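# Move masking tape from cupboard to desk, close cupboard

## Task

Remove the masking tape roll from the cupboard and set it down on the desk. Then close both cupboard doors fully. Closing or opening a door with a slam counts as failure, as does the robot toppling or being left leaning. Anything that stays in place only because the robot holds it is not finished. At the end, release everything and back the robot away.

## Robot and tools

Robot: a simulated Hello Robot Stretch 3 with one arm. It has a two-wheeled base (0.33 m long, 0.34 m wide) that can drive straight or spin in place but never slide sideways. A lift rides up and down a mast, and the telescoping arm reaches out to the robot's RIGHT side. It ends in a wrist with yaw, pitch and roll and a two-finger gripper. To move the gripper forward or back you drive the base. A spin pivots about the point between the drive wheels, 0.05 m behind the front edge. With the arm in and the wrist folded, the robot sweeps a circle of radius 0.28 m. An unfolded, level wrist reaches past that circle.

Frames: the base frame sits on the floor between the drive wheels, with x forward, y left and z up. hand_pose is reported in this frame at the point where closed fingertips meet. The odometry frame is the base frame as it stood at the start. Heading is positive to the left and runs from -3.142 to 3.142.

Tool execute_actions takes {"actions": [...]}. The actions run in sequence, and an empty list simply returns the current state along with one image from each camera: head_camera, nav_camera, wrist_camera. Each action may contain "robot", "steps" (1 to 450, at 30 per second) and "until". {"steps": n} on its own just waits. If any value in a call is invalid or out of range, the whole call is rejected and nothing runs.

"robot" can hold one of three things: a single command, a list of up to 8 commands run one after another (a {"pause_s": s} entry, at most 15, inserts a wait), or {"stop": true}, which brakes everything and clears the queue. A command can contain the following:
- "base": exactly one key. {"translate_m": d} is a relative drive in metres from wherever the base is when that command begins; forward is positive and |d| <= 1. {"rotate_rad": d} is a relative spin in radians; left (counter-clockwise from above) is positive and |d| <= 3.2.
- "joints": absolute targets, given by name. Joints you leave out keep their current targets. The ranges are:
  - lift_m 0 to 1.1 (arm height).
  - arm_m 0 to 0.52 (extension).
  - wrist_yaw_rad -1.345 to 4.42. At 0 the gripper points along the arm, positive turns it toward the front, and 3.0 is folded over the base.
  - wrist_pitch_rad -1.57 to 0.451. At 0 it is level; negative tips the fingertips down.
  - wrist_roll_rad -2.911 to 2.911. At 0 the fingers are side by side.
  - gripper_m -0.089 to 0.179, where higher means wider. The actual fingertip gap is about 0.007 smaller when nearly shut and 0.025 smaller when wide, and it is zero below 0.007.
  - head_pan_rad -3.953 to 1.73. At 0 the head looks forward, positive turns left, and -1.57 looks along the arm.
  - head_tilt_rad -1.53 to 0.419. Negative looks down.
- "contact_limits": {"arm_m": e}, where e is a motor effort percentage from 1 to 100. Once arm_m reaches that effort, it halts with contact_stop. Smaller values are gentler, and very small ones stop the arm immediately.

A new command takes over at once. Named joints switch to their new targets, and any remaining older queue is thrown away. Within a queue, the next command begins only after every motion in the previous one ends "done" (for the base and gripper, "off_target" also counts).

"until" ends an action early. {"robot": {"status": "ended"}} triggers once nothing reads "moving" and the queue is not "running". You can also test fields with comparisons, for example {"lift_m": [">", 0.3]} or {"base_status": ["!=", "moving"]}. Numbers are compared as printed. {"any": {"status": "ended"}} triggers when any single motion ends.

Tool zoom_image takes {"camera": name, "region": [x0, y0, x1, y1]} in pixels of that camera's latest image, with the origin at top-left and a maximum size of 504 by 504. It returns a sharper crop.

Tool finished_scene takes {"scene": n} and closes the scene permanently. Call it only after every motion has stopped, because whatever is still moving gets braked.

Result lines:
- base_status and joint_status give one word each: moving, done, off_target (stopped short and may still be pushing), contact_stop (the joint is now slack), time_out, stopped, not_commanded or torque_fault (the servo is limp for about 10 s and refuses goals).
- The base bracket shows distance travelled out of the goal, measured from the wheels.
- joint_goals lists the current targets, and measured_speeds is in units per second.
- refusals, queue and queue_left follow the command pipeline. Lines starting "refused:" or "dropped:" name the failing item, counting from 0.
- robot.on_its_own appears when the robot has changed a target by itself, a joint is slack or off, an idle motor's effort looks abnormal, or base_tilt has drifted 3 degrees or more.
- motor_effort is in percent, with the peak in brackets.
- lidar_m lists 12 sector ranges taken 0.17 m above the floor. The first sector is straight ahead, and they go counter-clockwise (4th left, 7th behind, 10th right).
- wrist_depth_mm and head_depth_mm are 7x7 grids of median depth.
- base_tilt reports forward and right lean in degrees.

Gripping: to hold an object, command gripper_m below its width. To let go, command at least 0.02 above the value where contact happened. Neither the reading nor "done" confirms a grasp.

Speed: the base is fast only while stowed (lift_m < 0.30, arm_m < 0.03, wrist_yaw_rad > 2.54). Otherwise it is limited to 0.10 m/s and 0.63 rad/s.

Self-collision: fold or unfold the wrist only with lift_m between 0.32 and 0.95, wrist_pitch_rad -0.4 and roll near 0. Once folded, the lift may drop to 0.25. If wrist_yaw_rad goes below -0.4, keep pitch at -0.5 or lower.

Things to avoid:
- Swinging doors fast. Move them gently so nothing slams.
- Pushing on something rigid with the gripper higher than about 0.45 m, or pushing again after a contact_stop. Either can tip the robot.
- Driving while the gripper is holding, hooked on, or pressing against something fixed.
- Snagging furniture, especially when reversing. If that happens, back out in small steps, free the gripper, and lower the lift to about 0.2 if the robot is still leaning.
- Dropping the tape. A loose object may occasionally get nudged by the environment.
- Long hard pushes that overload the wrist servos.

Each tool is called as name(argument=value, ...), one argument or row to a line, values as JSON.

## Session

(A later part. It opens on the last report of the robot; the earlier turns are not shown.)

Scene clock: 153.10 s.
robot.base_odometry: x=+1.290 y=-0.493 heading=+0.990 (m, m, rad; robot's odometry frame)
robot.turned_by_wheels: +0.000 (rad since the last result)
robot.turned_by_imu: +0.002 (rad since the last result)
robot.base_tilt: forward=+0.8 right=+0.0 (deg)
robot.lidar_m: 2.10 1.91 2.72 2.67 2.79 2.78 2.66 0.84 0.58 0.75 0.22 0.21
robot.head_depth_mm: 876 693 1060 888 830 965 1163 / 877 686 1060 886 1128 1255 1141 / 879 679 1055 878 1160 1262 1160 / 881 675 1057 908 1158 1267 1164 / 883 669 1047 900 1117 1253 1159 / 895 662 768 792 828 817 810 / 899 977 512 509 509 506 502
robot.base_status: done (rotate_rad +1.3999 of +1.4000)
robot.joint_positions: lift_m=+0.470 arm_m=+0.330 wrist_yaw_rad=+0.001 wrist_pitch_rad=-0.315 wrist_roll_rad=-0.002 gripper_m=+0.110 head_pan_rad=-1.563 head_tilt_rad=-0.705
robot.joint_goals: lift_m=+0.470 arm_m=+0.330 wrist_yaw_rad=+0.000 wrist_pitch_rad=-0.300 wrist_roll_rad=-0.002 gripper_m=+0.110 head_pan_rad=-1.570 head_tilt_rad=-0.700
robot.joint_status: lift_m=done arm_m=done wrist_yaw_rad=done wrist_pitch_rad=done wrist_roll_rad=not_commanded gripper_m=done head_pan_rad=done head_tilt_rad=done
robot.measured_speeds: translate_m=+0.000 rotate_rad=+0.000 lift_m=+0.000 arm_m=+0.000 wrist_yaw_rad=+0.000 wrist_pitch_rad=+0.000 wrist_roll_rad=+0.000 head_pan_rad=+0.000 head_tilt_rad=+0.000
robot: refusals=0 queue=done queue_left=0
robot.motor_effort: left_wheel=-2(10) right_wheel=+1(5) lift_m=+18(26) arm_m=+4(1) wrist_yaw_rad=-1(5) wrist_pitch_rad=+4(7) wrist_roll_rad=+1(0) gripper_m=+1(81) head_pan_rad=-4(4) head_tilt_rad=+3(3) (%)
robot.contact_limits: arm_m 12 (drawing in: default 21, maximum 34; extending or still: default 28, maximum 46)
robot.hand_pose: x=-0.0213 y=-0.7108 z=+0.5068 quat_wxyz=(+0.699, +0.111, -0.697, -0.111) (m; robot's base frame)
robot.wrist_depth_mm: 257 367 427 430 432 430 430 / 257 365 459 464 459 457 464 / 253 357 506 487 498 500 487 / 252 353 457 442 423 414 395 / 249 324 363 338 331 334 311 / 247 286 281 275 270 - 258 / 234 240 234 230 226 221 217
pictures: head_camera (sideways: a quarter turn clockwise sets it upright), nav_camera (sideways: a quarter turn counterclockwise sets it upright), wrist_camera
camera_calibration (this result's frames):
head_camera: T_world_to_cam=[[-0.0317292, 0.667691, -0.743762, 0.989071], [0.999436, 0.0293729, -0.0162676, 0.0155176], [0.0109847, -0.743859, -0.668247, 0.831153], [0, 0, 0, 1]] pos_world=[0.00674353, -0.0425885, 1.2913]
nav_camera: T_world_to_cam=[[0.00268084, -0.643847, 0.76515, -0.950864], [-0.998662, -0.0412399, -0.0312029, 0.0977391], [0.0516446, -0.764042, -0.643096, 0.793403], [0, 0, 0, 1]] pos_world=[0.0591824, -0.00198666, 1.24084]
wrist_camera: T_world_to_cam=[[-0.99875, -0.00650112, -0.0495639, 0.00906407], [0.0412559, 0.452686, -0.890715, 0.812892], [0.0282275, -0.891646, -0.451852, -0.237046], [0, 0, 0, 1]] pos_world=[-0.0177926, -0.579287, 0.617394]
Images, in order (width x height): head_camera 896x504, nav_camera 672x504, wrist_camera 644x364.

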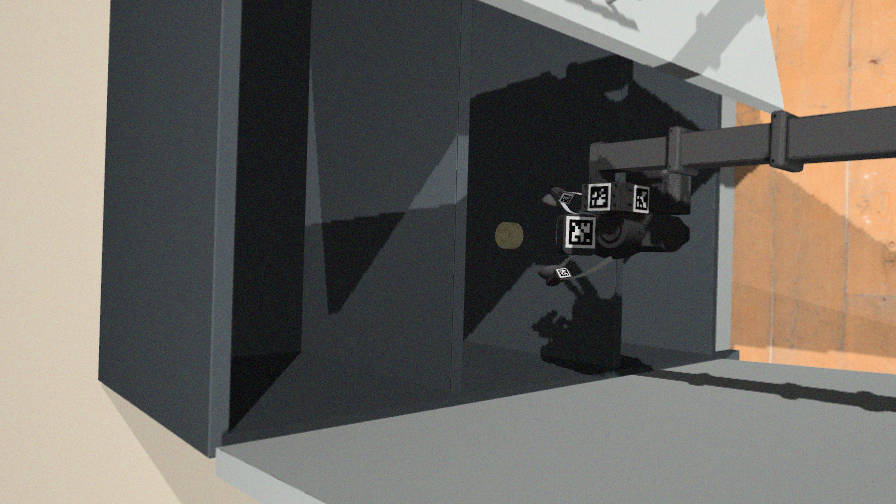

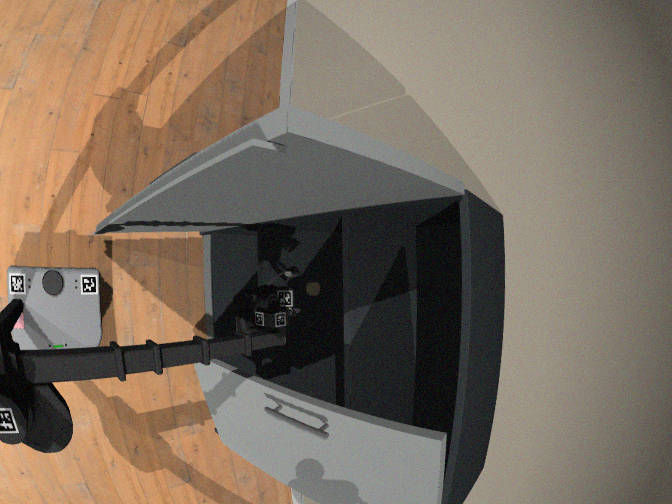

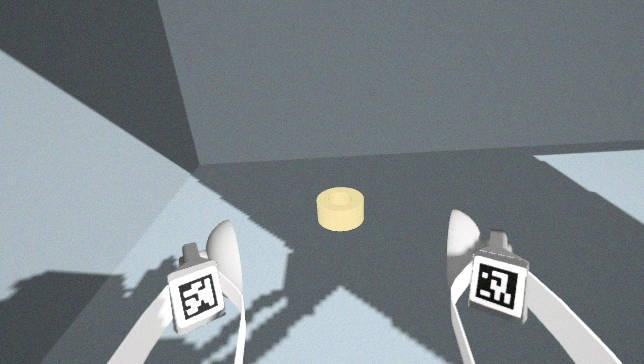

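execute_actions(
  actions=[
    {"robot":{"joints":{"arm_m":0.507,"lift_m":0.408}},"steps":450,"until":{"robot":{"status":"ended"}}},
  ],
)

Scene clock: 162.60 s.
robot.base_odometry: x=+1.290 y=-0.493 heading=+0.990 (m, m, rad; robot's odometry frame)
robot.turned_by_wheels: +0.000 (rad since the last result)
robot.turned_by_imu: +0.001 (rad since the last result)
robot.base_tilt: forward=+0.8 right=-0.1 (deg)
robot.lidar_m: 2.10 1.92 2.74 2.67 2.78 2.78 2.67 0.84 0.59 0.75 0.22 0.21
robot.head_depth_mm: 874 691 1055 885 834 962 1170 / 875 687 1063 882 1129 1247 1161 / 876 680 1062 877 1136 1266 1162 / 877 672 1057 892 1093 1263 1163 / 882 671 1062 900 1126 1246 1154 / 893 663 770 789 823 816 811 / 895 975 512 509 509 505 502
robot.base_status: done (rotate_rad +1.3999 of +1.4000)
robot.joint_positions: lift_m=+0.408 arm_m=+0.507 wrist_yaw_rad=+0.001 wrist_pitch_rad=-0.315 wrist_roll_rad=-0.002 gripper_m=+0.110 head_pan_rad=-1.563 head_tilt_rad=-0.705
robot.joint_goals: lift_m=+0.408 arm_m=+0.507 wrist_yaw_rad=+0.000 wrist_pitch_rad=-0.300 wrist_roll_rad=-0.002 gripper_m=+0.110 head_pan_rad=-1.570 head_tilt_rad=-0.700
robot.joint_status: lift_m=done arm_m=done wrist_yaw_rad=done wrist_pitch_rad=done wrist_roll_rad=not_commanded gripper_m=done head_pan_rad=done head_tilt_rad=done
robot.measured_speeds: translate_m=+0.000 rotate_rad=+0.000 lift_m=+0.000 arm_m=+0.000 wrist_yaw_rad=+0.000 wrist_pitch_rad=+0.000 wrist_roll_rad=+0.000 head_pan_rad=+0.000 head_tilt_rad=+0.000
robot: refusals=0 queue=done queue_left=0
robot.motor_effort: left_wheel=-2(2) right_wheel=+1(0) lift_m=+17(16) arm_m=+4(7) wrist_yaw_rad=-1(1) wrist_pitch_rad=+4(4) wrist_roll_rad=+0(1) gripper_m=+1(0) head_pan_rad=-5(4) head_tilt_rad=+1(2) (%)
robot.hand_pose: x=-0.0213 y=-0.8877 z=+0.4448 quat_wxyz=(+0.699, +0.111, -0.697, -0.111) (m; robot's base frame)
robot.wrist_depth_mm: 262 267 268 267 267 267 266 / 261 285 286 286 286 286 287 / 257 309 307 308 306 309 308 / 257 314 317 303 295 285 275 / 242 249 248 234 227 230 214 / 203 200 192 176 177 - 178 / 170 165 160 150 153 153 150
pictures: head_camera (sideways: a quarter turn clockwise sets it upright), nav_camera (sideways: a quarter turn counterclockwise sets it upright), wrist_camera
camera_calibration (this result's frames):
head_camera: T_world_to_cam=[[-0.0317292, 0.667676, -0.743775, 0.989088], [0.999436, 0.0293727, -0.0162681, 0.0155182], [0.0109849, -0.743872, -0.668232, 0.831134], [0, 0, 0, 1]] pos_world=[0.00674354, -0.0425888, 1.2913]
nav_camera: T_world_to_cam=[[0.0026808, -0.643832, 0.765163, -0.95088], [-0.998662, -0.0412406, -0.0312023, 0.0977382], [0.0516448, -0.764055, -0.643081, 0.793383], [0, 0, 0, 1]] pos_world=[0.0591824, -0.00198788, 1.24084]
wrist_camera: T_world_to_cam=[[-0.99875, -0.00643921, -0.0495648, 0.00488107], [0.0412794, 0.452855, -0.890628, 0.837855], [0.0281806, -0.891561, -0.452023, -0.422738], [0, 0, 0, 1]] pos_world=[-0.0177981, -0.756292, 0.555371]
Images, in order (width x height): head_camera 896x504, nav_camera 672x504, wrist_camera 644x364.

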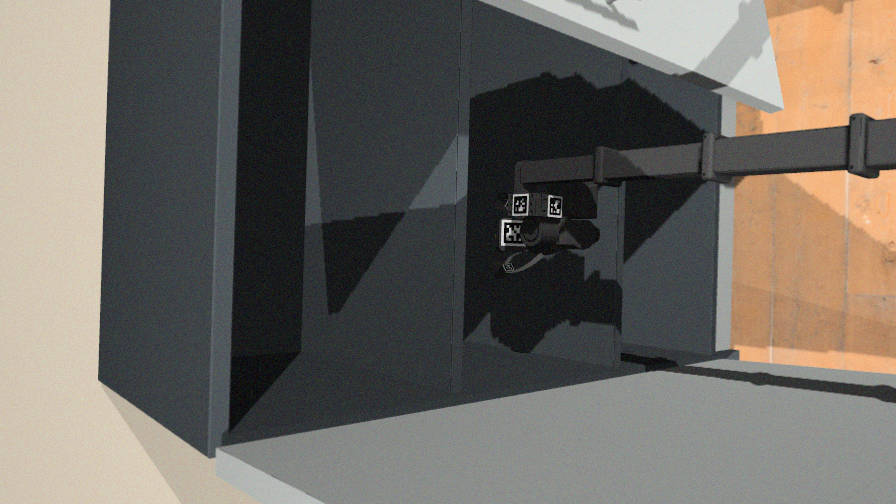

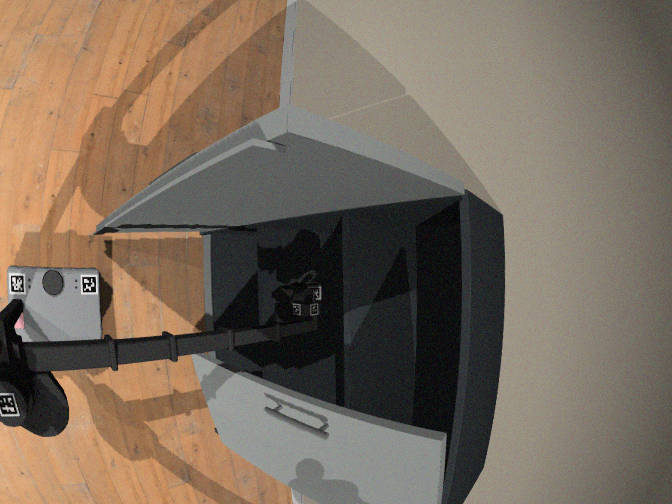

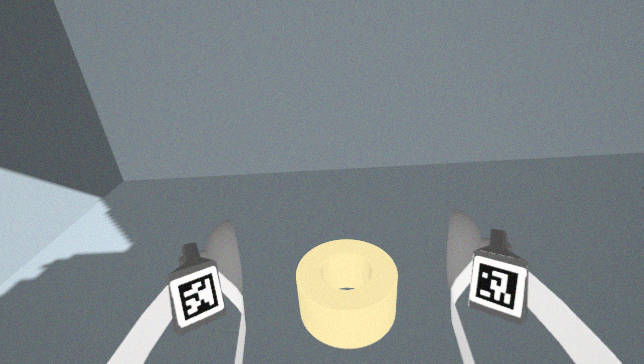

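execute_actions(
  actions=[
    {"robot":{"joints":{"lift_m":0.399,"arm_m":0.501}},"steps":450,"until":{"robot":{"status":"ended"}}},
    {"robot":{"joints":{"gripper_m":0.01}},"steps":450,"until":{"robot":{"status":"ended"}}},
    {"robot":{"joints":{"lift_m":0.43}},"steps":450,"until":{"robot":{"status":"ended"}}},
  ],
)

Scene clock: 169.50 s.
robot.base_odometry: x=+1.290 y=-0.493 heading=+0.990 (m, m, rad; robot's odometry frame)
robot.turned_by_wheels: +0.000 (rad since the last result)
robot.turned_by_imu: +0.001 (rad since the last result)
robot.base_tilt: forward=+0.8 right=+0.1 (deg)
robot.lidar_m: 2.10 1.91 2.74 2.67 2.78 2.78 2.67 0.84 0.59 0.75 0.22 0.21
robot.head_depth_mm: 876 692 1060 884 832 963 1171 / 873 687 1063 880 1131 1257 1151 / 880 680 1060 879 1127 1266 1163 / 877 678 1061 877 1106 1266 1156 / 880 668 1057 901 1122 1249 1159 / 897 663 771 793 827 821 810 / 896 978 512 511 508 504 503
robot.base_status: done (rotate_rad +1.3999 of +1.4000)
robot.joint_positions: lift_m=+0.430 arm_m=+0.501 wrist_yaw_rad=+0.001 wrist_pitch_rad=-0.316 wrist_roll_rad=-0.002 gripper_m=+0.011 head_pan_rad=-1.563 head_tilt_rad=-0.705
robot.joint_goals: lift_m=+0.430 arm_m=+0.501 wrist_yaw_rad=+0.000 wrist_pitch_rad=-0.300 wrist_roll_rad=-0.002 gripper_m=+0.010 head_pan_rad=-1.570 head_tilt_rad=-0.700
robot.joint_status: lift_m=done arm_m=done wrist_yaw_rad=done wrist_pitch_rad=done wrist_roll_rad=not_commanded gripper_m=done head_pan_rad=done head_tilt_rad=done
robot.measured_speeds: translate_m=+0.000 rotate_rad=+0.000 lift_m=+0.000 arm_m=+0.000 wrist_yaw_rad=+0.000 wrist_pitch_rad=+0.000 wrist_roll_rad=+0.000 head_pan_rad=+0.000 head_tilt_rad=+0.000
robot: refusals=0 queue=done queue_left=0
robot.motor_effort: left_wheel=-2(2) right_wheel=+1(0) lift_m=+26(27) arm_m=-4(3) wrist_yaw_rad=+0(1) wrist_pitch_rad=+5(5) wrist_roll_rad=+0(0) gripper_m=-18(91) head_pan_rad=-4(4) head_tilt_rad=+2(0) (%)
robot.hand_pose: x=-0.0213 y=-0.8824 z=+0.4658 quat_wxyz=(+0.699, +0.112, -0.697, -0.111) (m; robot's base frame)
robot.wrist_depth_mm: 263 273 270 272 272 272 272 / 259 291 294 294 291 291 293 / 258 315 313 313 316 312 313 / 253 331 335 329 330 322 315 / 252 285 283 181 273 253 247 / 229 228 231 148 153 209 204 / 194 190 185 180 179 175 173
pictures: head_camera (sideways: a quarter turn clockwise sets it upright), nav_camera (sideways: a quarter turn counterclockwise sets it upright), wrist_camera
camera_calibration (this result's frames):
head_camera: T_world_to_cam=[[-0.0317292, 0.667676, -0.743775, 0.989088], [0.999436, 0.0293727, -0.0162681, 0.0155182], [0.0109849, -0.743872, -0.668232, 0.831134], [0, 0, 0, 1]] pos_world=[0.00674354, -0.0425888, 1.2913]
nav_camera: T_world_to_cam=[[0.0026808, -0.643832, 0.765163, -0.95088], [-0.998662, -0.0412406, -0.0312023, 0.0977382], [0.0516448, -0.764055, -0.643081, 0.793383], [0, 0, 0, 1]] pos_world=[0.0591824, -0.00198787, 1.24084]
wrist_camera: T_world_to_cam=[[-0.99875, -0.00635032, -0.0495748, 0.00604008], [0.0412778, 0.454457, -0.889812, 0.855193], [0.0281802, -0.890746, -0.453627, -0.407021], [0, 0, 0, 1]] pos_world=[-0.0177981, -0.751163, 0.576625]
Images, in order (width x height): head_camera 896x504, nav_camera 672x504, wrist_camera 644x364.

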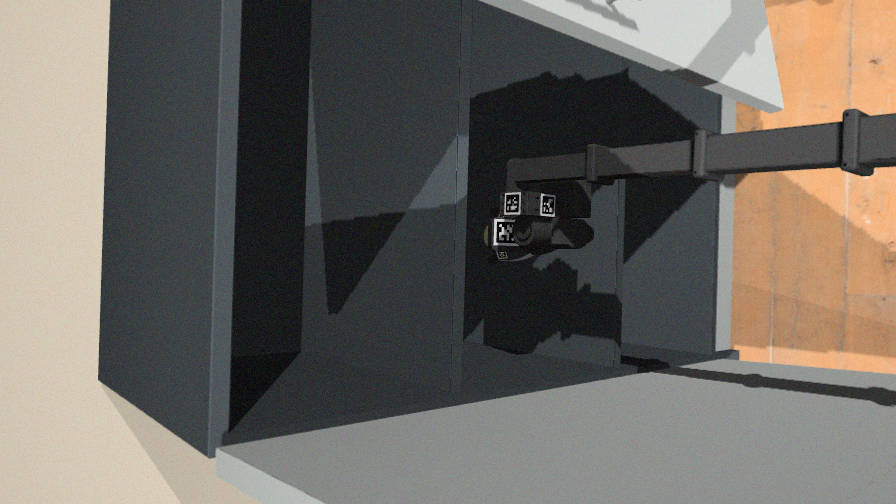

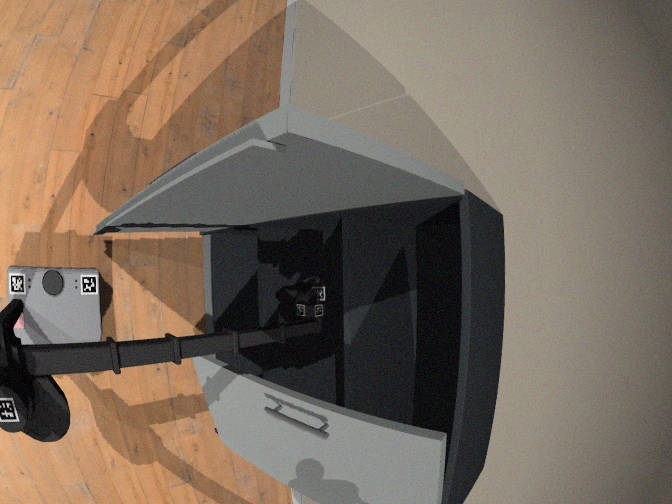

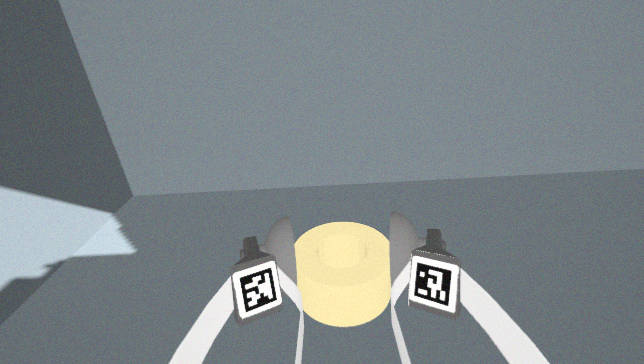

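execute_actions(
  actions=[
    {"robot":[{"joints":{"arm_m":0.30,"head_pan_rad":-1.85,"head_tilt_rad":-0.85}},{"joints":{"lift_m":0.48,"wrist_pitch_rad":-0.5},"base":{"translate_m":-0.03}},{"joints":{"wrist_yaw_rad":-0.7}},{"base":{"translate_m":-0.05}}],"steps":450,"until":{"robot":{"status":"ended"}}},
  ],
)

Scene clock: 200.53 s.
robot.base_odometry: x=+1.246 y=-0.560 heading=+0.990 (m, m, rad; robot's odometry frame)
robot.turned_by_wheels: +0.000 (rad since the last result)
robot.turned_by_imu: +0.002 (rad since the last result)
robot.base_tilt: forward=+0.7 right=+0.1 (deg)
robot.lidar_m: 2.18 1.99 2.79 2.68 2.79 2.70 2.58 0.87 0.55 1.05 0.35 0.28
robot.head_depth_mm: 665 607 753 980 1400 1272 1123 / 623 569 691 882 1224 1264 1120 / 655 547 641 789 1068 1283 - / 650 1037 882 1165 1286 1231 1111 / 611 1016 881 1166 - 1261 1115 / 607 999 847 1160 1259 1258 1111 / 604 976 849 1137 1230 1206 1054
robot.base_status: done (translate_m -0.0500 of -0.0500)
robot.joint_positions: lift_m=+0.480 arm_m=+0.300 wrist_yaw_rad=-0.698 wrist_pitch_rad=-0.514 wrist_roll_rad=-0.002 gripper_m=+0.011 head_pan_rad=-1.843 head_tilt_rad=-0.839
robot.joint_goals: lift_m=+0.480 arm_m=+0.300 wrist_yaw_rad=-0.700 wrist_pitch_rad=-0.500 wrist_roll_rad=-0.002 gripper_m=+0.010 head_pan_rad=-1.850 head_tilt_rad=-0.850
robot.joint_status: lift_m=done arm_m=done wrist_yaw_rad=done wrist_pitch_rad=done wrist_roll_rad=not_commanded gripper_m=done head_pan_rad=done head_tilt_rad=done
robot.measured_speeds: translate_m=+0.000 rotate_rad=+0.000 lift_m=+0.000 arm_m=+0.000 wrist_yaw_rad=+0.000 wrist_pitch_rad=+0.000 wrist_roll_rad=+0.000 head_pan_rad=+0.000 head_tilt_rad=+0.000
robot: refusals=0 queue=done queue_left=0
robot.motor_effort: left_wheel=-2(7) right_wheel=+0(2) lift_m=+27(27) arm_m=-4(8) wrist_yaw_rad=-2(3) wrist_pitch_rad=+4(5) wrist_roll_rad=+0(0) gripper_m=-18(18) head_pan_rad=-4(31) head_tilt_rad=-4(17) (%)
robot.hand_pose: x=-0.1573 y=-0.6072 z=+0.4715 quat_wxyz=(+0.582, -0.064, -0.703, -0.403) (m; robot's base frame)
robot.wrist_depth_mm: 391 443 524 628 585 473 395 / 408 475 519 503 492 462 77 / 414 415 397 383 372 493 80 / 333 323 315 309 321 592 86 / 274 270 268 180 619 595 94 / 235 229 230 148 152 121 109 / 202 201 476 472 536 147 562
pictures: head_camera (sideways: a quarter turn clockwise sets it upright), nav_camera (sideways: a quarter turn counterclockwise sets it upright), wrist_camera
camera_calibration (this result's frames):
head_camera: T_world_to_cam=[[0.179192, 0.740815, -0.647366, 0.862165], [0.969185, -0.245979, -0.0132142, 0.0117244], [-0.169028, -0.62505, -0.762065, 0.954267], [0, 0, 0, 1]] pos_world=[-0.00455888, -0.0393569, 1.2855]
nav_camera: T_world_to_cam=[[-0.201353, -0.712849, 0.671791, -0.827951], [-0.969978, 0.240601, -0.0354205, 0.103049], [-0.136384, -0.658754, -0.739893, 0.920448], [0, 0, 0, 1]] pos_world=[0.0587799, -0.00864848, 1.24089]
wrist_camera: T_world_to_cam=[[-0.762333, 0.645276, -0.049674, 0.305132], [0.430417, 0.448182, -0.783501, 0.74812], [-0.483312, -0.618669, -0.619401, 0.00746968], [0, 0, 0, 1]] pos_world=[-0.0857809, -0.527567, 0.605937]
Images, in order (width x height): head_camera 896x504, nav_camera 672x504, wrist_camera 644x364.

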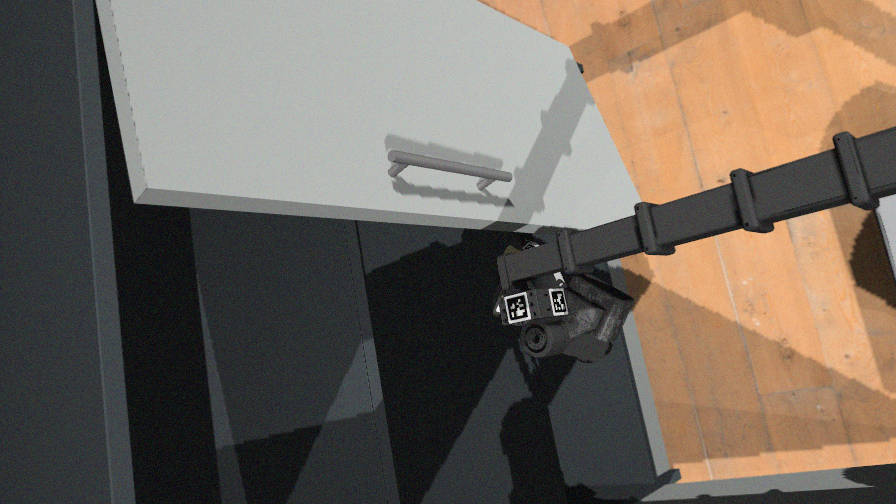

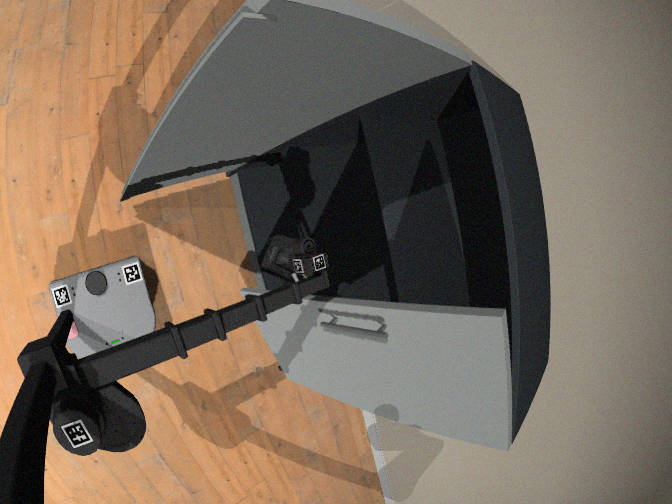

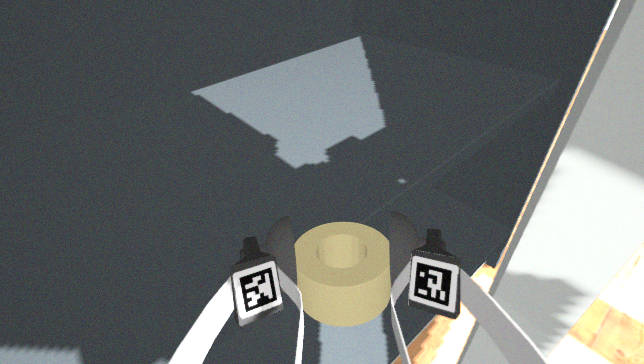

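execute_actions(
  actions=[],
)

Scene clock: 223.53 s.
robot.base_odometry: x=+1.246 y=-0.560 heading=+0.990 (m, m, rad; robot's odometry frame)
robot.turned_by_wheels: +0.000 (rad since the last result)
robot.turned_by_imu: +0.000 (rad since the last result)
robot.base_tilt: forward=+0.8 right=+0.0 (deg)
robot.lidar_m: 2.18 1.98 2.78 2.68 2.79 2.69 2.59 0.87 0.55 1.05 0.35 0.28
robot.head_depth_mm: 664 607 752 982 1398 1270 1117 / 625 567 692 881 1219 1263 1120 / 654 547 641 790 1071 1290 - / 650 1036 888 1174 1288 1238 1112 / 613 1013 880 1166 - 1250 1113 / 608 1004 849 1158 1262 1247 1109 / 604 977 845 1126 1222 1208 1055
robot.base_status: done (translate_m -0.0500 of -0.0500)
robot.joint_positions: lift_m=+0.480 arm_m=+0.300 wrist_yaw_rad=-0.698 wrist_pitch_rad=-0.514 wrist_roll_rad=-0.002 gripper_m=+0.011 head_pan_rad=-1.843 head_tilt_rad=-0.839
robot.joint_goals: lift_m=+0.480 arm_m=+0.300 wrist_yaw_rad=-0.700 wrist_pitch_rad=-0.500 wrist_roll_rad=-0.002 gripper_m=+0.010 head_pan_rad=-1.850 head_tilt_rad=-0.850
robot.joint_status: lift_m=done arm_m=done wrist_yaw_rad=done wrist_pitch_rad=done wrist_roll_rad=not_commanded gripper_m=done head_pan_rad=done head_tilt_rad=done
robot.measured_speeds: translate_m=+0.000 rotate_rad=+0.000 lift_m=+0.000 arm_m=+0.000 wrist_yaw_rad=+0.000 wrist_pitch_rad=+0.000 wrist_roll_rad=+0.000 head_pan_rad=+0.000 head_tilt_rad=+0.000
robot: refusals=0 queue=done queue_left=0
robot.motor_effort: left_wheel=-1(2) right_wheel=+1(2) lift_m=+26(27) arm_m=-4(4) wrist_yaw_rad=-2(3) wrist_pitch_rad=+4(4) wrist_roll_rad=+0(0) gripper_m=-19(18) head_pan_rad=-4(4) head_tilt_rad=-3(3) (%)
robot.hand_pose: x=-0.1573 y=-0.6072 z=+0.4715 quat_wxyz=(+0.582, -0.064, -0.703, -0.403) (m; robot's base frame)
robot.wrist_depth_mm: 391 444 522 644 587 481 398 / 410 473 526 511 486 463 77 / 414 412 395 385 370 494 80 / 334 326 320 308 325 588 86 / 275 271 267 181 642 592 93 / 232 230 231 148 153 121 108 / 203 200 470 474 526 147 568
pictures: head_camera (sideways: a quarter turn clockwise sets it upright), nav_camera (sideways: a quarter turn counterclockwise sets it upright), wrist_camera
camera_calibration (this result's frames):
head_camera: T_world_to_cam=[[0.179192, 0.740815, -0.647366, 0.862165], [0.969185, -0.245978, -0.0132142, 0.0117244], [-0.169027, -0.62505, -0.762065, 0.954267], [0, 0, 0, 1]] pos_world=[-0.00455887, -0.039357, 1.2855]
nav_camera: T_world_to_cam=[[-0.201352, -0.712849, 0.671791, -0.827951], [-0.969978, 0.240601, -0.0354205, 0.103049], [-0.136384, -0.658754, -0.739893, 0.920448], [0, 0, 0, 1]] pos_world=[0.0587799, -0.00864846, 1.24089]
wrist_camera: T_world_to_cam=[[-0.762333, 0.645276, -0.0496741, 0.305132], [0.430417, 0.448182, -0.783501, 0.74812], [-0.483312, -0.618669, -0.619401, 0.0074697], [0, 0, 0, 1]] pos_world=[-0.085781, -0.527567, 0.605937]
Images, in order (width x height): head_camera 896x504, nav_camera 672x504, wrist_camera 644x364.

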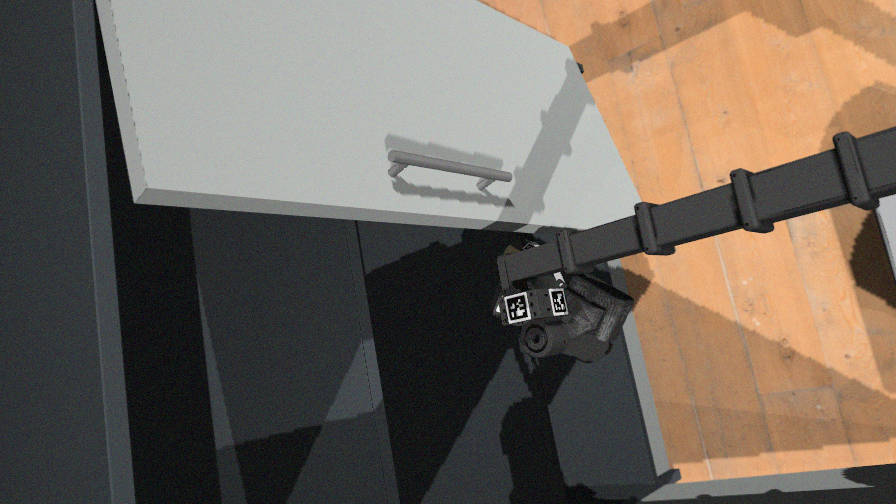

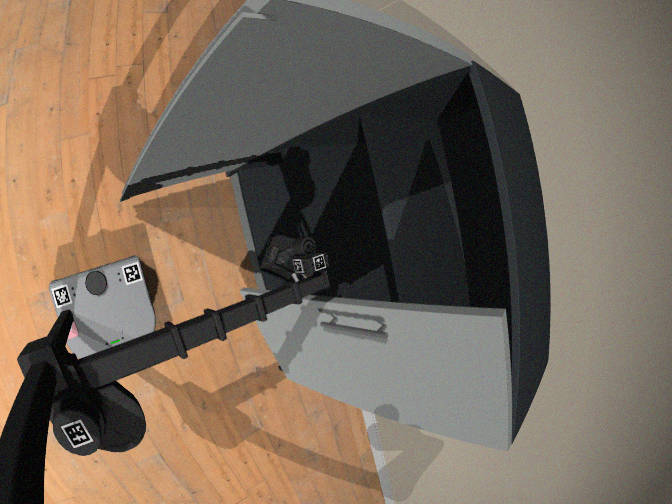

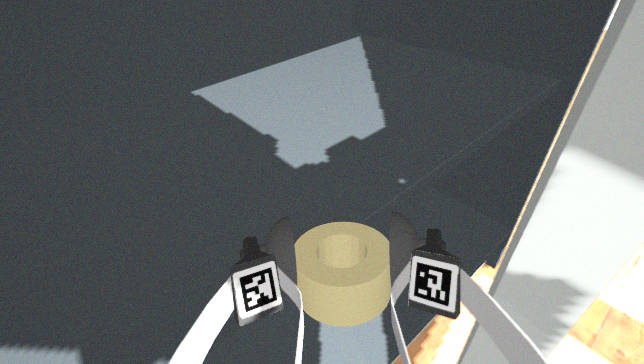

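execute_actions(
  actions=[
    {"robot":[{"base":{"translate_m":-0.03}},{"joints":{"arm_m":0.25},"base":{"translate_m":-0.01}}],"steps":300,"until":{"robot":{"status":"ended"}}},
  ],
)

Scene clock: 232.23 s.
robot.base_odometry: x=+1.224 y=-0.594 heading=+0.990 (m, m, rad; robot's odometry frame)
robot.turned_by_wheels: +0.000 (rad since the last result)
robot.turned_by_imu: +0.001 (rad since the last result)
robot.base_tilt: forward=+0.8 right=+0.0 (deg)
robot.lidar_m: 2.22 2.03 2.80 2.68 2.78 2.66 2.54 1.55 0.49 1.05 0.41 0.31
robot.head_depth_mm: 669 567 716 971 1428 1265 1124 / 660 523 637 827 1186 1270 1118 / 655 500 570 700 972 1261 - / 651 1048 883 1136 983 1235 1119 / 611 1006 880 1171 1283 1233 1107 / 606 1001 846 1160 1263 1248 1114 / 602 976 849 1130 1229 1237 1112
robot.base_status: done (translate_m -0.0100 of -0.0100)
robot.joint_positions: lift_m=+0.480 arm_m=+0.250 wrist_yaw_rad=-0.697 wrist_pitch_rad=-0.517 wrist_roll_rad=-0.002 gripper_m=+0.011 head_pan_rad=-1.843 head_tilt_rad=-0.839
robot.joint_goals: lift_m=+0.480 arm_m=+0.250 wrist_yaw_rad=-0.700 wrist_pitch_rad=-0.500 wrist_roll_rad=-0.002 gripper_m=+0.010 head_pan_rad=-1.850 head_tilt_rad=-0.850
robot.joint_status: lift_m=done arm_m=done wrist_yaw_rad=done wrist_pitch_rad=done wrist_roll_rad=not_commanded gripper_m=done head_pan_rad=done head_tilt_rad=done
robot.measured_speeds: translate_m=+0.000 rotate_rad=+0.000 lift_m=+0.000 arm_m=+0.000 wrist_yaw_rad=+0.000 wrist_pitch_rad=+0.000 wrist_roll_rad=+0.000 head_pan_rad=+0.000 head_tilt_rad=+0.000
robot: refusals=0 queue=done queue_left=0
robot.motor_effort: left_wheel=-1(8) right_wheel=+1(6) lift_m=+27(26) arm_m=-4(4) wrist_yaw_rad=-2(7) wrist_pitch_rad=+5(5) wrist_roll_rad=+0(0) gripper_m=-18(18) head_pan_rad=-4(4) head_tilt_rad=-3(5) (%)
robot.hand_pose: x=-0.1568 y=-0.5570 z=+0.4708 quat_wxyz=(+0.582, -0.063, -0.703, -0.404) (m; robot's base frame)
robot.wrist_depth_mm: 432 493 567 656 541 438 95 / 450 508 528 506 487 459 74 / 422 410 398 380 396 496 61 / 333 322 310 317 682 279 63 / 274 267 265 181 639 154 68 / 233 234 530 149 153 93 75 / 205 478 480 479 578 108 86
pictures: head_camera (sideways: a quarter turn clockwise sets it upright), nav_camera (sideways: a quarter turn counterclockwise sets it upright), wrist_camera
camera_calibration (this result's frames):
head_camera: T_world_to_cam=[[0.179219, 0.740846, -0.647323, 0.862109], [0.96918, -0.246, -0.0132129, 0.0117227], [-0.16903, -0.625005, -0.762101, 0.954314], [0, 0, 0, 1]] pos_world=[-0.00455953, -0.0393558, 1.2855]
nav_camera: T_world_to_cam=[[-0.201379, -0.712881, 0.67175, -0.827896], [-0.969972, 0.240625, -0.0354221, 0.103051], [-0.136388, -0.658711, -0.739931, 0.920497], [0, 0, 0, 1]] pos_world=[0.0587806, -0.00864637, 1.24089]
wrist_camera: T_world_to_cam=[[-0.763003, 0.644484, -0.0496592, 0.272549], [0.431545, 0.450693, -0.781437, 0.725464], [-0.481243, -0.61767, -0.622004, 0.0404363], [0, 0, 0, 1]] pos_world=[-0.0856549, -0.477639, 0.605591]
Images, in order (width x height): head_camera 896x504, nav_camera 672x504, wrist_camera 644x364.

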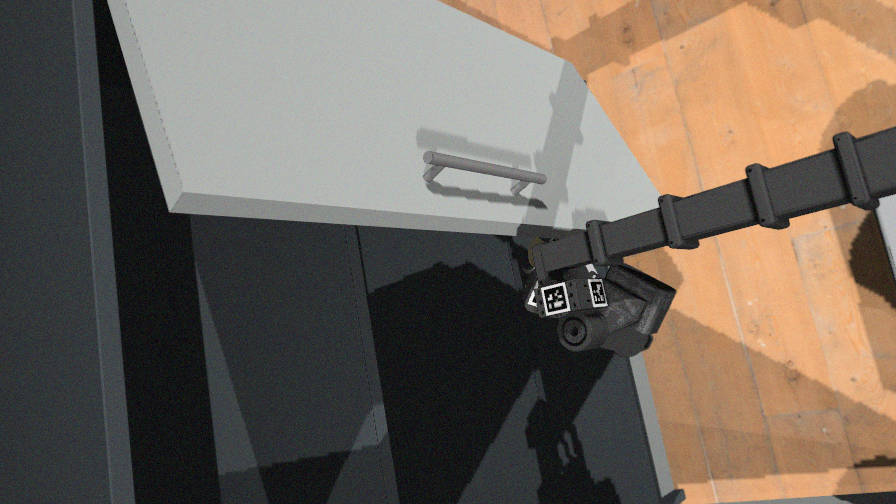

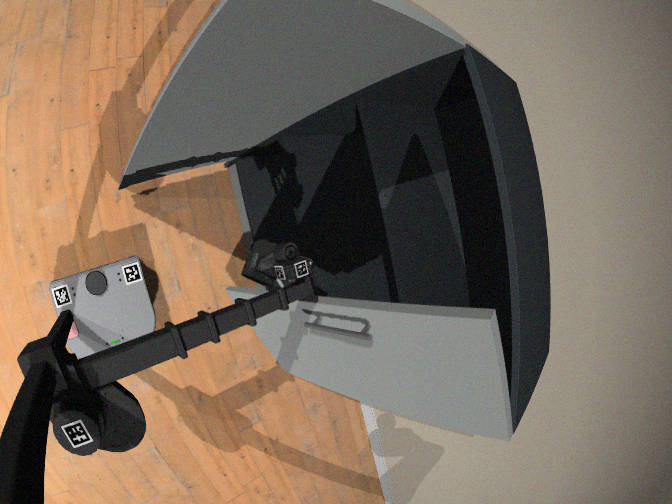

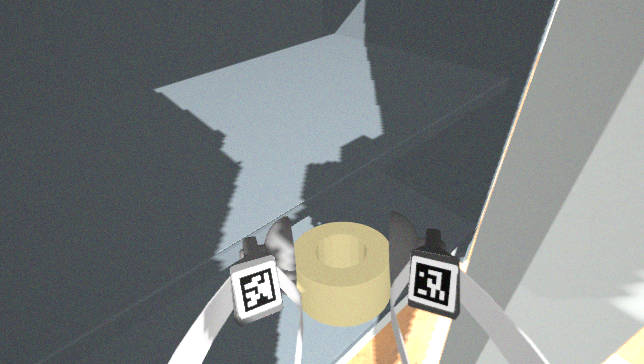

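execute_actions(
  actions=[
    {"robot":[{"joints":{"arm_m":0.19},"base":{"translate_m":-0.03}},{"joints":{"wrist_yaw_rad":0.0}},{"joints":{"arm_m":0.0,"wrist_pitch_rad":-0.4}}],"steps":400,"until":{"robot":{"status":"ended"}}},
  ],
)

Scene clock: 246.47 s.
robot.base_odometry: x=+1.207 y=-0.619 heading=+0.990 (m, m, rad; robot's odometry frame)
robot.turned_by_wheels: +0.000 (rad since the last result)
robot.turned_by_imu: +0.001 (rad since the last result)
robot.base_tilt: forward=+0.8 right=+0.0 (deg)
robot.lidar_m: 2.25 2.05 2.79 2.69 2.78 2.64 2.52 1.56 0.43 1.05 0.46 0.34
robot.head_depth_mm: 708 528 672 971 1453 1262 1118 / 661 481 552 744 1138 1266 1123 / 656 1051 502 621 834 1221 - / 650 1041 884 1170 1341 1235 - / 612 1013 881 1166 1305 1256 1091 / 607 998 849 1161 1257 1251 1110 / 603 978 848 1129 1224 1235 1099
robot.base_status: done (translate_m -0.0300 of -0.0300)
robot.joint_positions: lift_m=+0.480 arm_m=+0.000 wrist_yaw_rad=-0.001 wrist_pitch_rad=-0.421 wrist_roll_rad=-0.002 gripper_m=+0.011 head_pan_rad=-1.843 head_tilt_rad=-0.840
robot.joint_goals: lift_m=+0.480 arm_m=+0.000 wrist_yaw_rad=+0.000 wrist_pitch_rad=-0.400 wrist_roll_rad=-0.002 gripper_m=+0.010 head_pan_rad=-1.850 head_tilt_rad=-0.850
robot.joint_status: lift_m=done arm_m=done wrist_yaw_rad=done wrist_pitch_rad=done wrist_roll_rad=not_commanded gripper_m=done head_pan_rad=done head_tilt_rad=done
robot.measured_speeds: translate_m=+0.000 rotate_rad=+0.000 lift_m=+0.000 arm_m=+0.000 wrist_yaw_rad=+0.000 wrist_pitch_rad=+0.000 wrist_roll_rad=+0.000 head_pan_rad=+0.000 head_tilt_rad=+0.000
robot: refusals=0 queue=done queue_left=0
robot.motor_effort: left_wheel=-1(7) right_wheel=+1(7) lift_m=+27(26) arm_m=-4(9) wrist_yaw_rad=+0(6) wrist_pitch_rad=+6(6) wrist_roll_rad=+0(0) gripper_m=-18(19) head_pan_rad=-4(4) head_tilt_rad=-4(4) (%)
robot.hand_pose: x=-0.0217 y=-0.3694 z=+0.4917 quat_wxyz=(+0.692, +0.148, -0.691, -0.148) (m; robot's base frame)
robot.wrist_depth_mm: 433 628 754 757 750 752 642 / 430 621 774 721 669 635 165 / 430 522 509 491 491 475 175 / 425 564 884 903 875 838 191 / 420 596 746 180 736 664 223 / 409 588 643 149 152 253 300 / 402 635 648 638 638 312 462
pictures: head_camera (sideways: a quarter turn clockwise sets it upright), nav_camera (sideways: a quarter turn counterclockwise sets it upright), wrist_camera
camera_calibration (this result's frames):
head_camera: T_world_to_cam=[[0.179236, 0.740892, -0.647266, 0.862035], [0.969179, -0.246004, -0.0132111, 0.0117204], [-0.169018, -0.624949, -0.76215, 0.954377], [0, 0, 0, 1]] pos_world=[-0.00455941, -0.0393546, 1.2855]
nav_camera: T_world_to_cam=[[-0.201396, -0.712928, 0.671694, -0.827824], [-0.96997, 0.240633, -0.0354243, 0.103054], [-0.136377, -0.658657, -0.739981, 0.920562], [0, 0, 0, 1]] pos_world=[0.0587818, -0.00864225, 1.24089]
wrist_camera: T_world_to_cam=[[-0.998755, 0.000797053, -0.0498717, 0.0129233], [0.0422595, 0.54464, -0.837605, 0.652851], [0.0264945, -0.83867, -0.543996, 0.12535], [0, 0, 0, 1]] pos_world=[-0.018003, -0.250452, 0.615666]
Images, in order (width x height): head_camera 896x504, nav_camera 672x504, wrist_camera 644x364.

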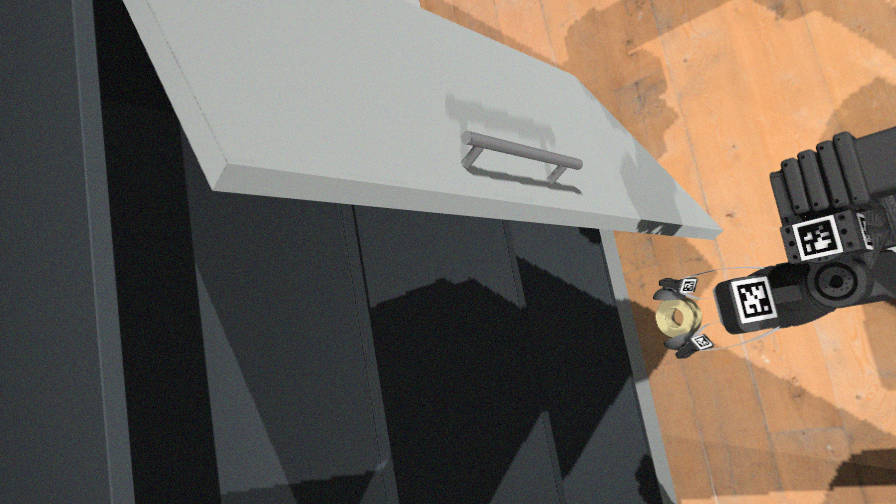

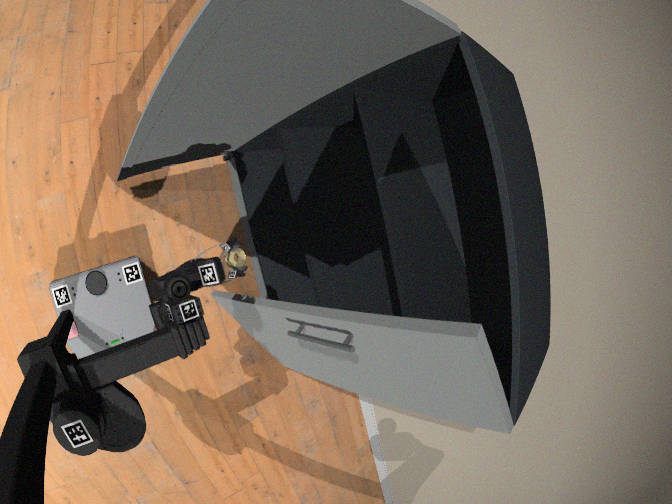

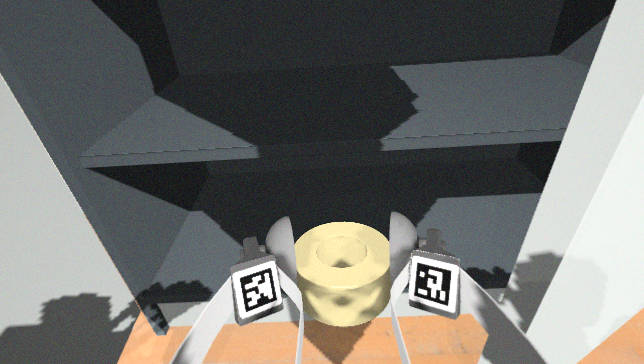

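execute_actions(
  actions=[
    {"robot":[{"joints":{"wrist_yaw_rad":3.0,"lift_m":0.36}},{"joints":{"lift_m":0.26,"head_pan_rad":-1.0,"head_tilt_rad":-1.1},"base":{"rotate_rad":0.6}},{"base":{"translate_m":0.18}},{"base":{"rotate_rad":-0.6}}],"steps":450,"until":{"robot":{"status":"ended"}}},
  ],
)

Scene clock: 269.40 s.
robot.base_odometry: x=+1.204 y=-0.439 heading=+0.990 (m, m, rad; robot's odometry frame)
robot.turned_by_wheels: +0.000 (rad since the last result)
robot.turned_by_imu: +0.002 (rad since the last result)
robot.base_tilt: forward=+0.8 right=-0.1 (deg)
robot.lidar_m: 2.10 1.87 2.66 2.57 2.68 2.79 2.67 1.70 0.59 0.76 0.29 1.64
robot.head_depth_mm: 611 949 1113 1340 1295 1183 1096 / 412 590 1029 1376 1296 1202 1091 / 346 403 571 983 1299 1210 - / 1324 340 443 670 1244 1199 - / 1475 1737 1594 1426 1284 1182 1097 / 1598 1785 1571 1419 1292 1183 1083 / 1744 1789 1586 1427 1293 1175 1084
robot.base_status: done (rotate_rad -0.5999 of -0.6000)
robot.joint_positions: lift_m=+0.260 arm_m=+0.000 wrist_yaw_rad=+2.999 wrist_pitch_rad=-0.420 wrist_roll_rad=-0.002 gripper_m=+0.011 head_pan_rad=-1.006 head_tilt_rad=-1.087
robot.joint_goals: lift_m=+0.260 arm_m=+0.000 wrist_yaw_rad=+3.000 wrist_pitch_rad=-0.400 wrist_roll_rad=-0.002 gripper_m=+0.010 head_pan_rad=-1.000 head_tilt_rad=-1.100
robot.joint_status: lift_m=done arm_m=done wrist_yaw_rad=done wrist_pitch_rad=done wrist_roll_rad=not_commanded gripper_m=done head_pan_rad=done head_tilt_rad=done
robot.measured_speeds: translate_m=+0.000 rotate_rad=+0.000 lift_m=+0.000 arm_m=+0.000 wrist_yaw_rad=+0.000 wrist_pitch_rad=+0.000 wrist_roll_rad=+0.000 head_pan_rad=+0.000 head_tilt_rad=+0.000
robot: refusals=0 queue=done queue_left=0
robot.motor_effort: left_wheel=+4(14) right_wheel=-2(5) lift_m=+17(25) arm_m=-4(4) wrist_yaw_rad=+2(2) wrist_pitch_rad=+6(6) wrist_roll_rad=+0(0) gripper_m=-18(18) head_pan_rad=+4(51) head_tilt_rad=-5(18) (%)
robot.hand_pose: x=+0.0107 y=+0.0765 z=+0.2725 quat_wxyz=(+0.197, +0.699, +0.098, +0.680) (m; robot's base frame)
robot.wrist_depth_mm: - - - - - - - / - - - - - - - / - - 983 957 902 871 836 / 807 773 719 724 690 667 650 / 620 606 - 181 566 556 542 / 508 517 - 148 152 457 451 / 452 - - - 407 400 393
pictures: head_camera (sideways: a quarter turn clockwise sets it upright), nav_camera (sideways: a quarter turn counterclockwise sets it upright), wrist_camera
camera_calibration (this result's frames):
head_camera: T_world_to_cam=[[-0.502373, 0.74377, -0.440939, 0.597402], [0.830584, 0.55685, -0.0070184, 0.0045003], [0.240317, -0.369763, -0.897509, 1.12784], [0, 0, 0, 1]] pos_world=[0.0253428, -0.0298039, 1.27569]
nav_camera: T_world_to_cam=[[0.470309, -0.747084, 0.469761, -0.568842], [-0.833587, -0.550831, -0.0414547, 0.11006], [0.289729, -0.37209, -0.88182, 1.10236], [0, 0, 0, 1]] pos_world=[0.0398911, 0.0458286, 1.24386]
wrist_camera: T_world_to_cam=[[0.988604, -0.142042, -0.0498644, 0.0237129], [-0.118759, -0.532309, -0.838179, 0.309258], [0.0925136, 0.834548, -0.543111, 0.250254], [0, 0, 0, 1]] pos_world=[-0.00986731, -0.0408601, 0.396312]
Images, in order (width x height): head_camera 896x504, nav_camera 672x504, wrist_camera 644x364.

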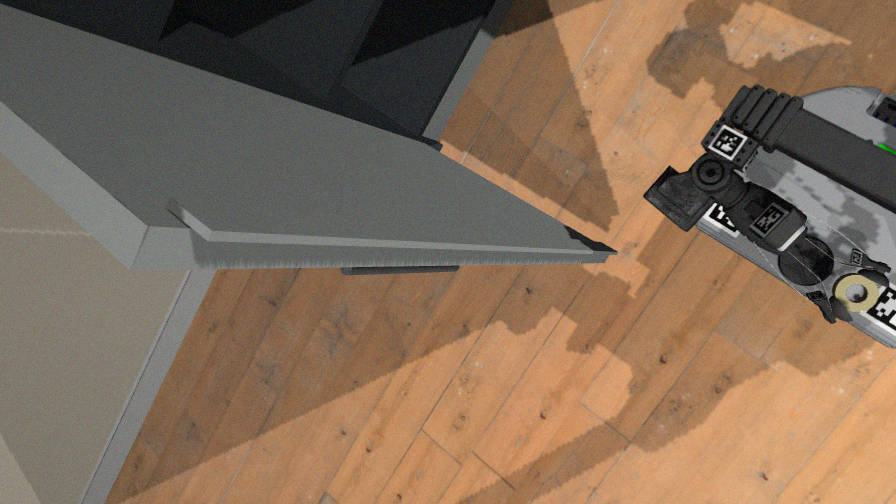

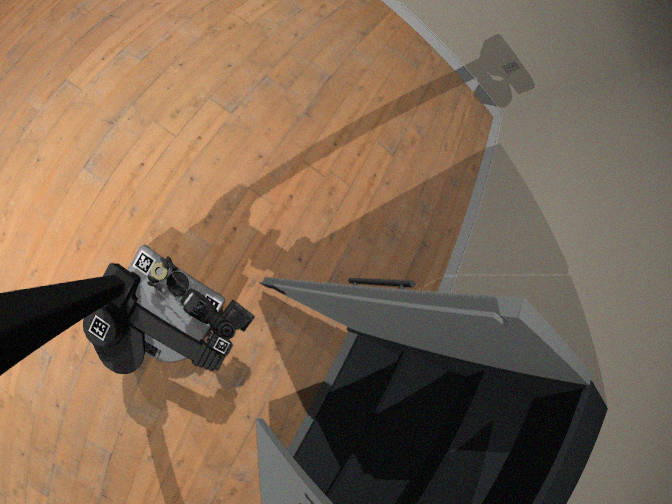

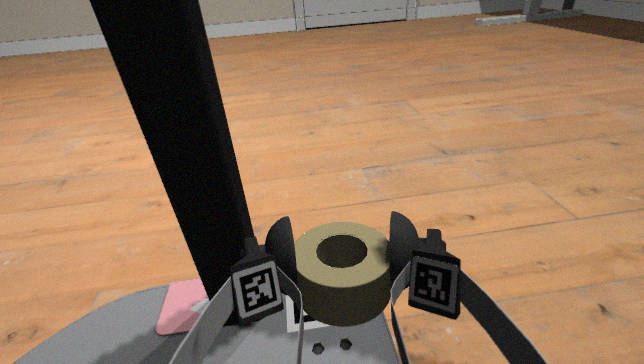

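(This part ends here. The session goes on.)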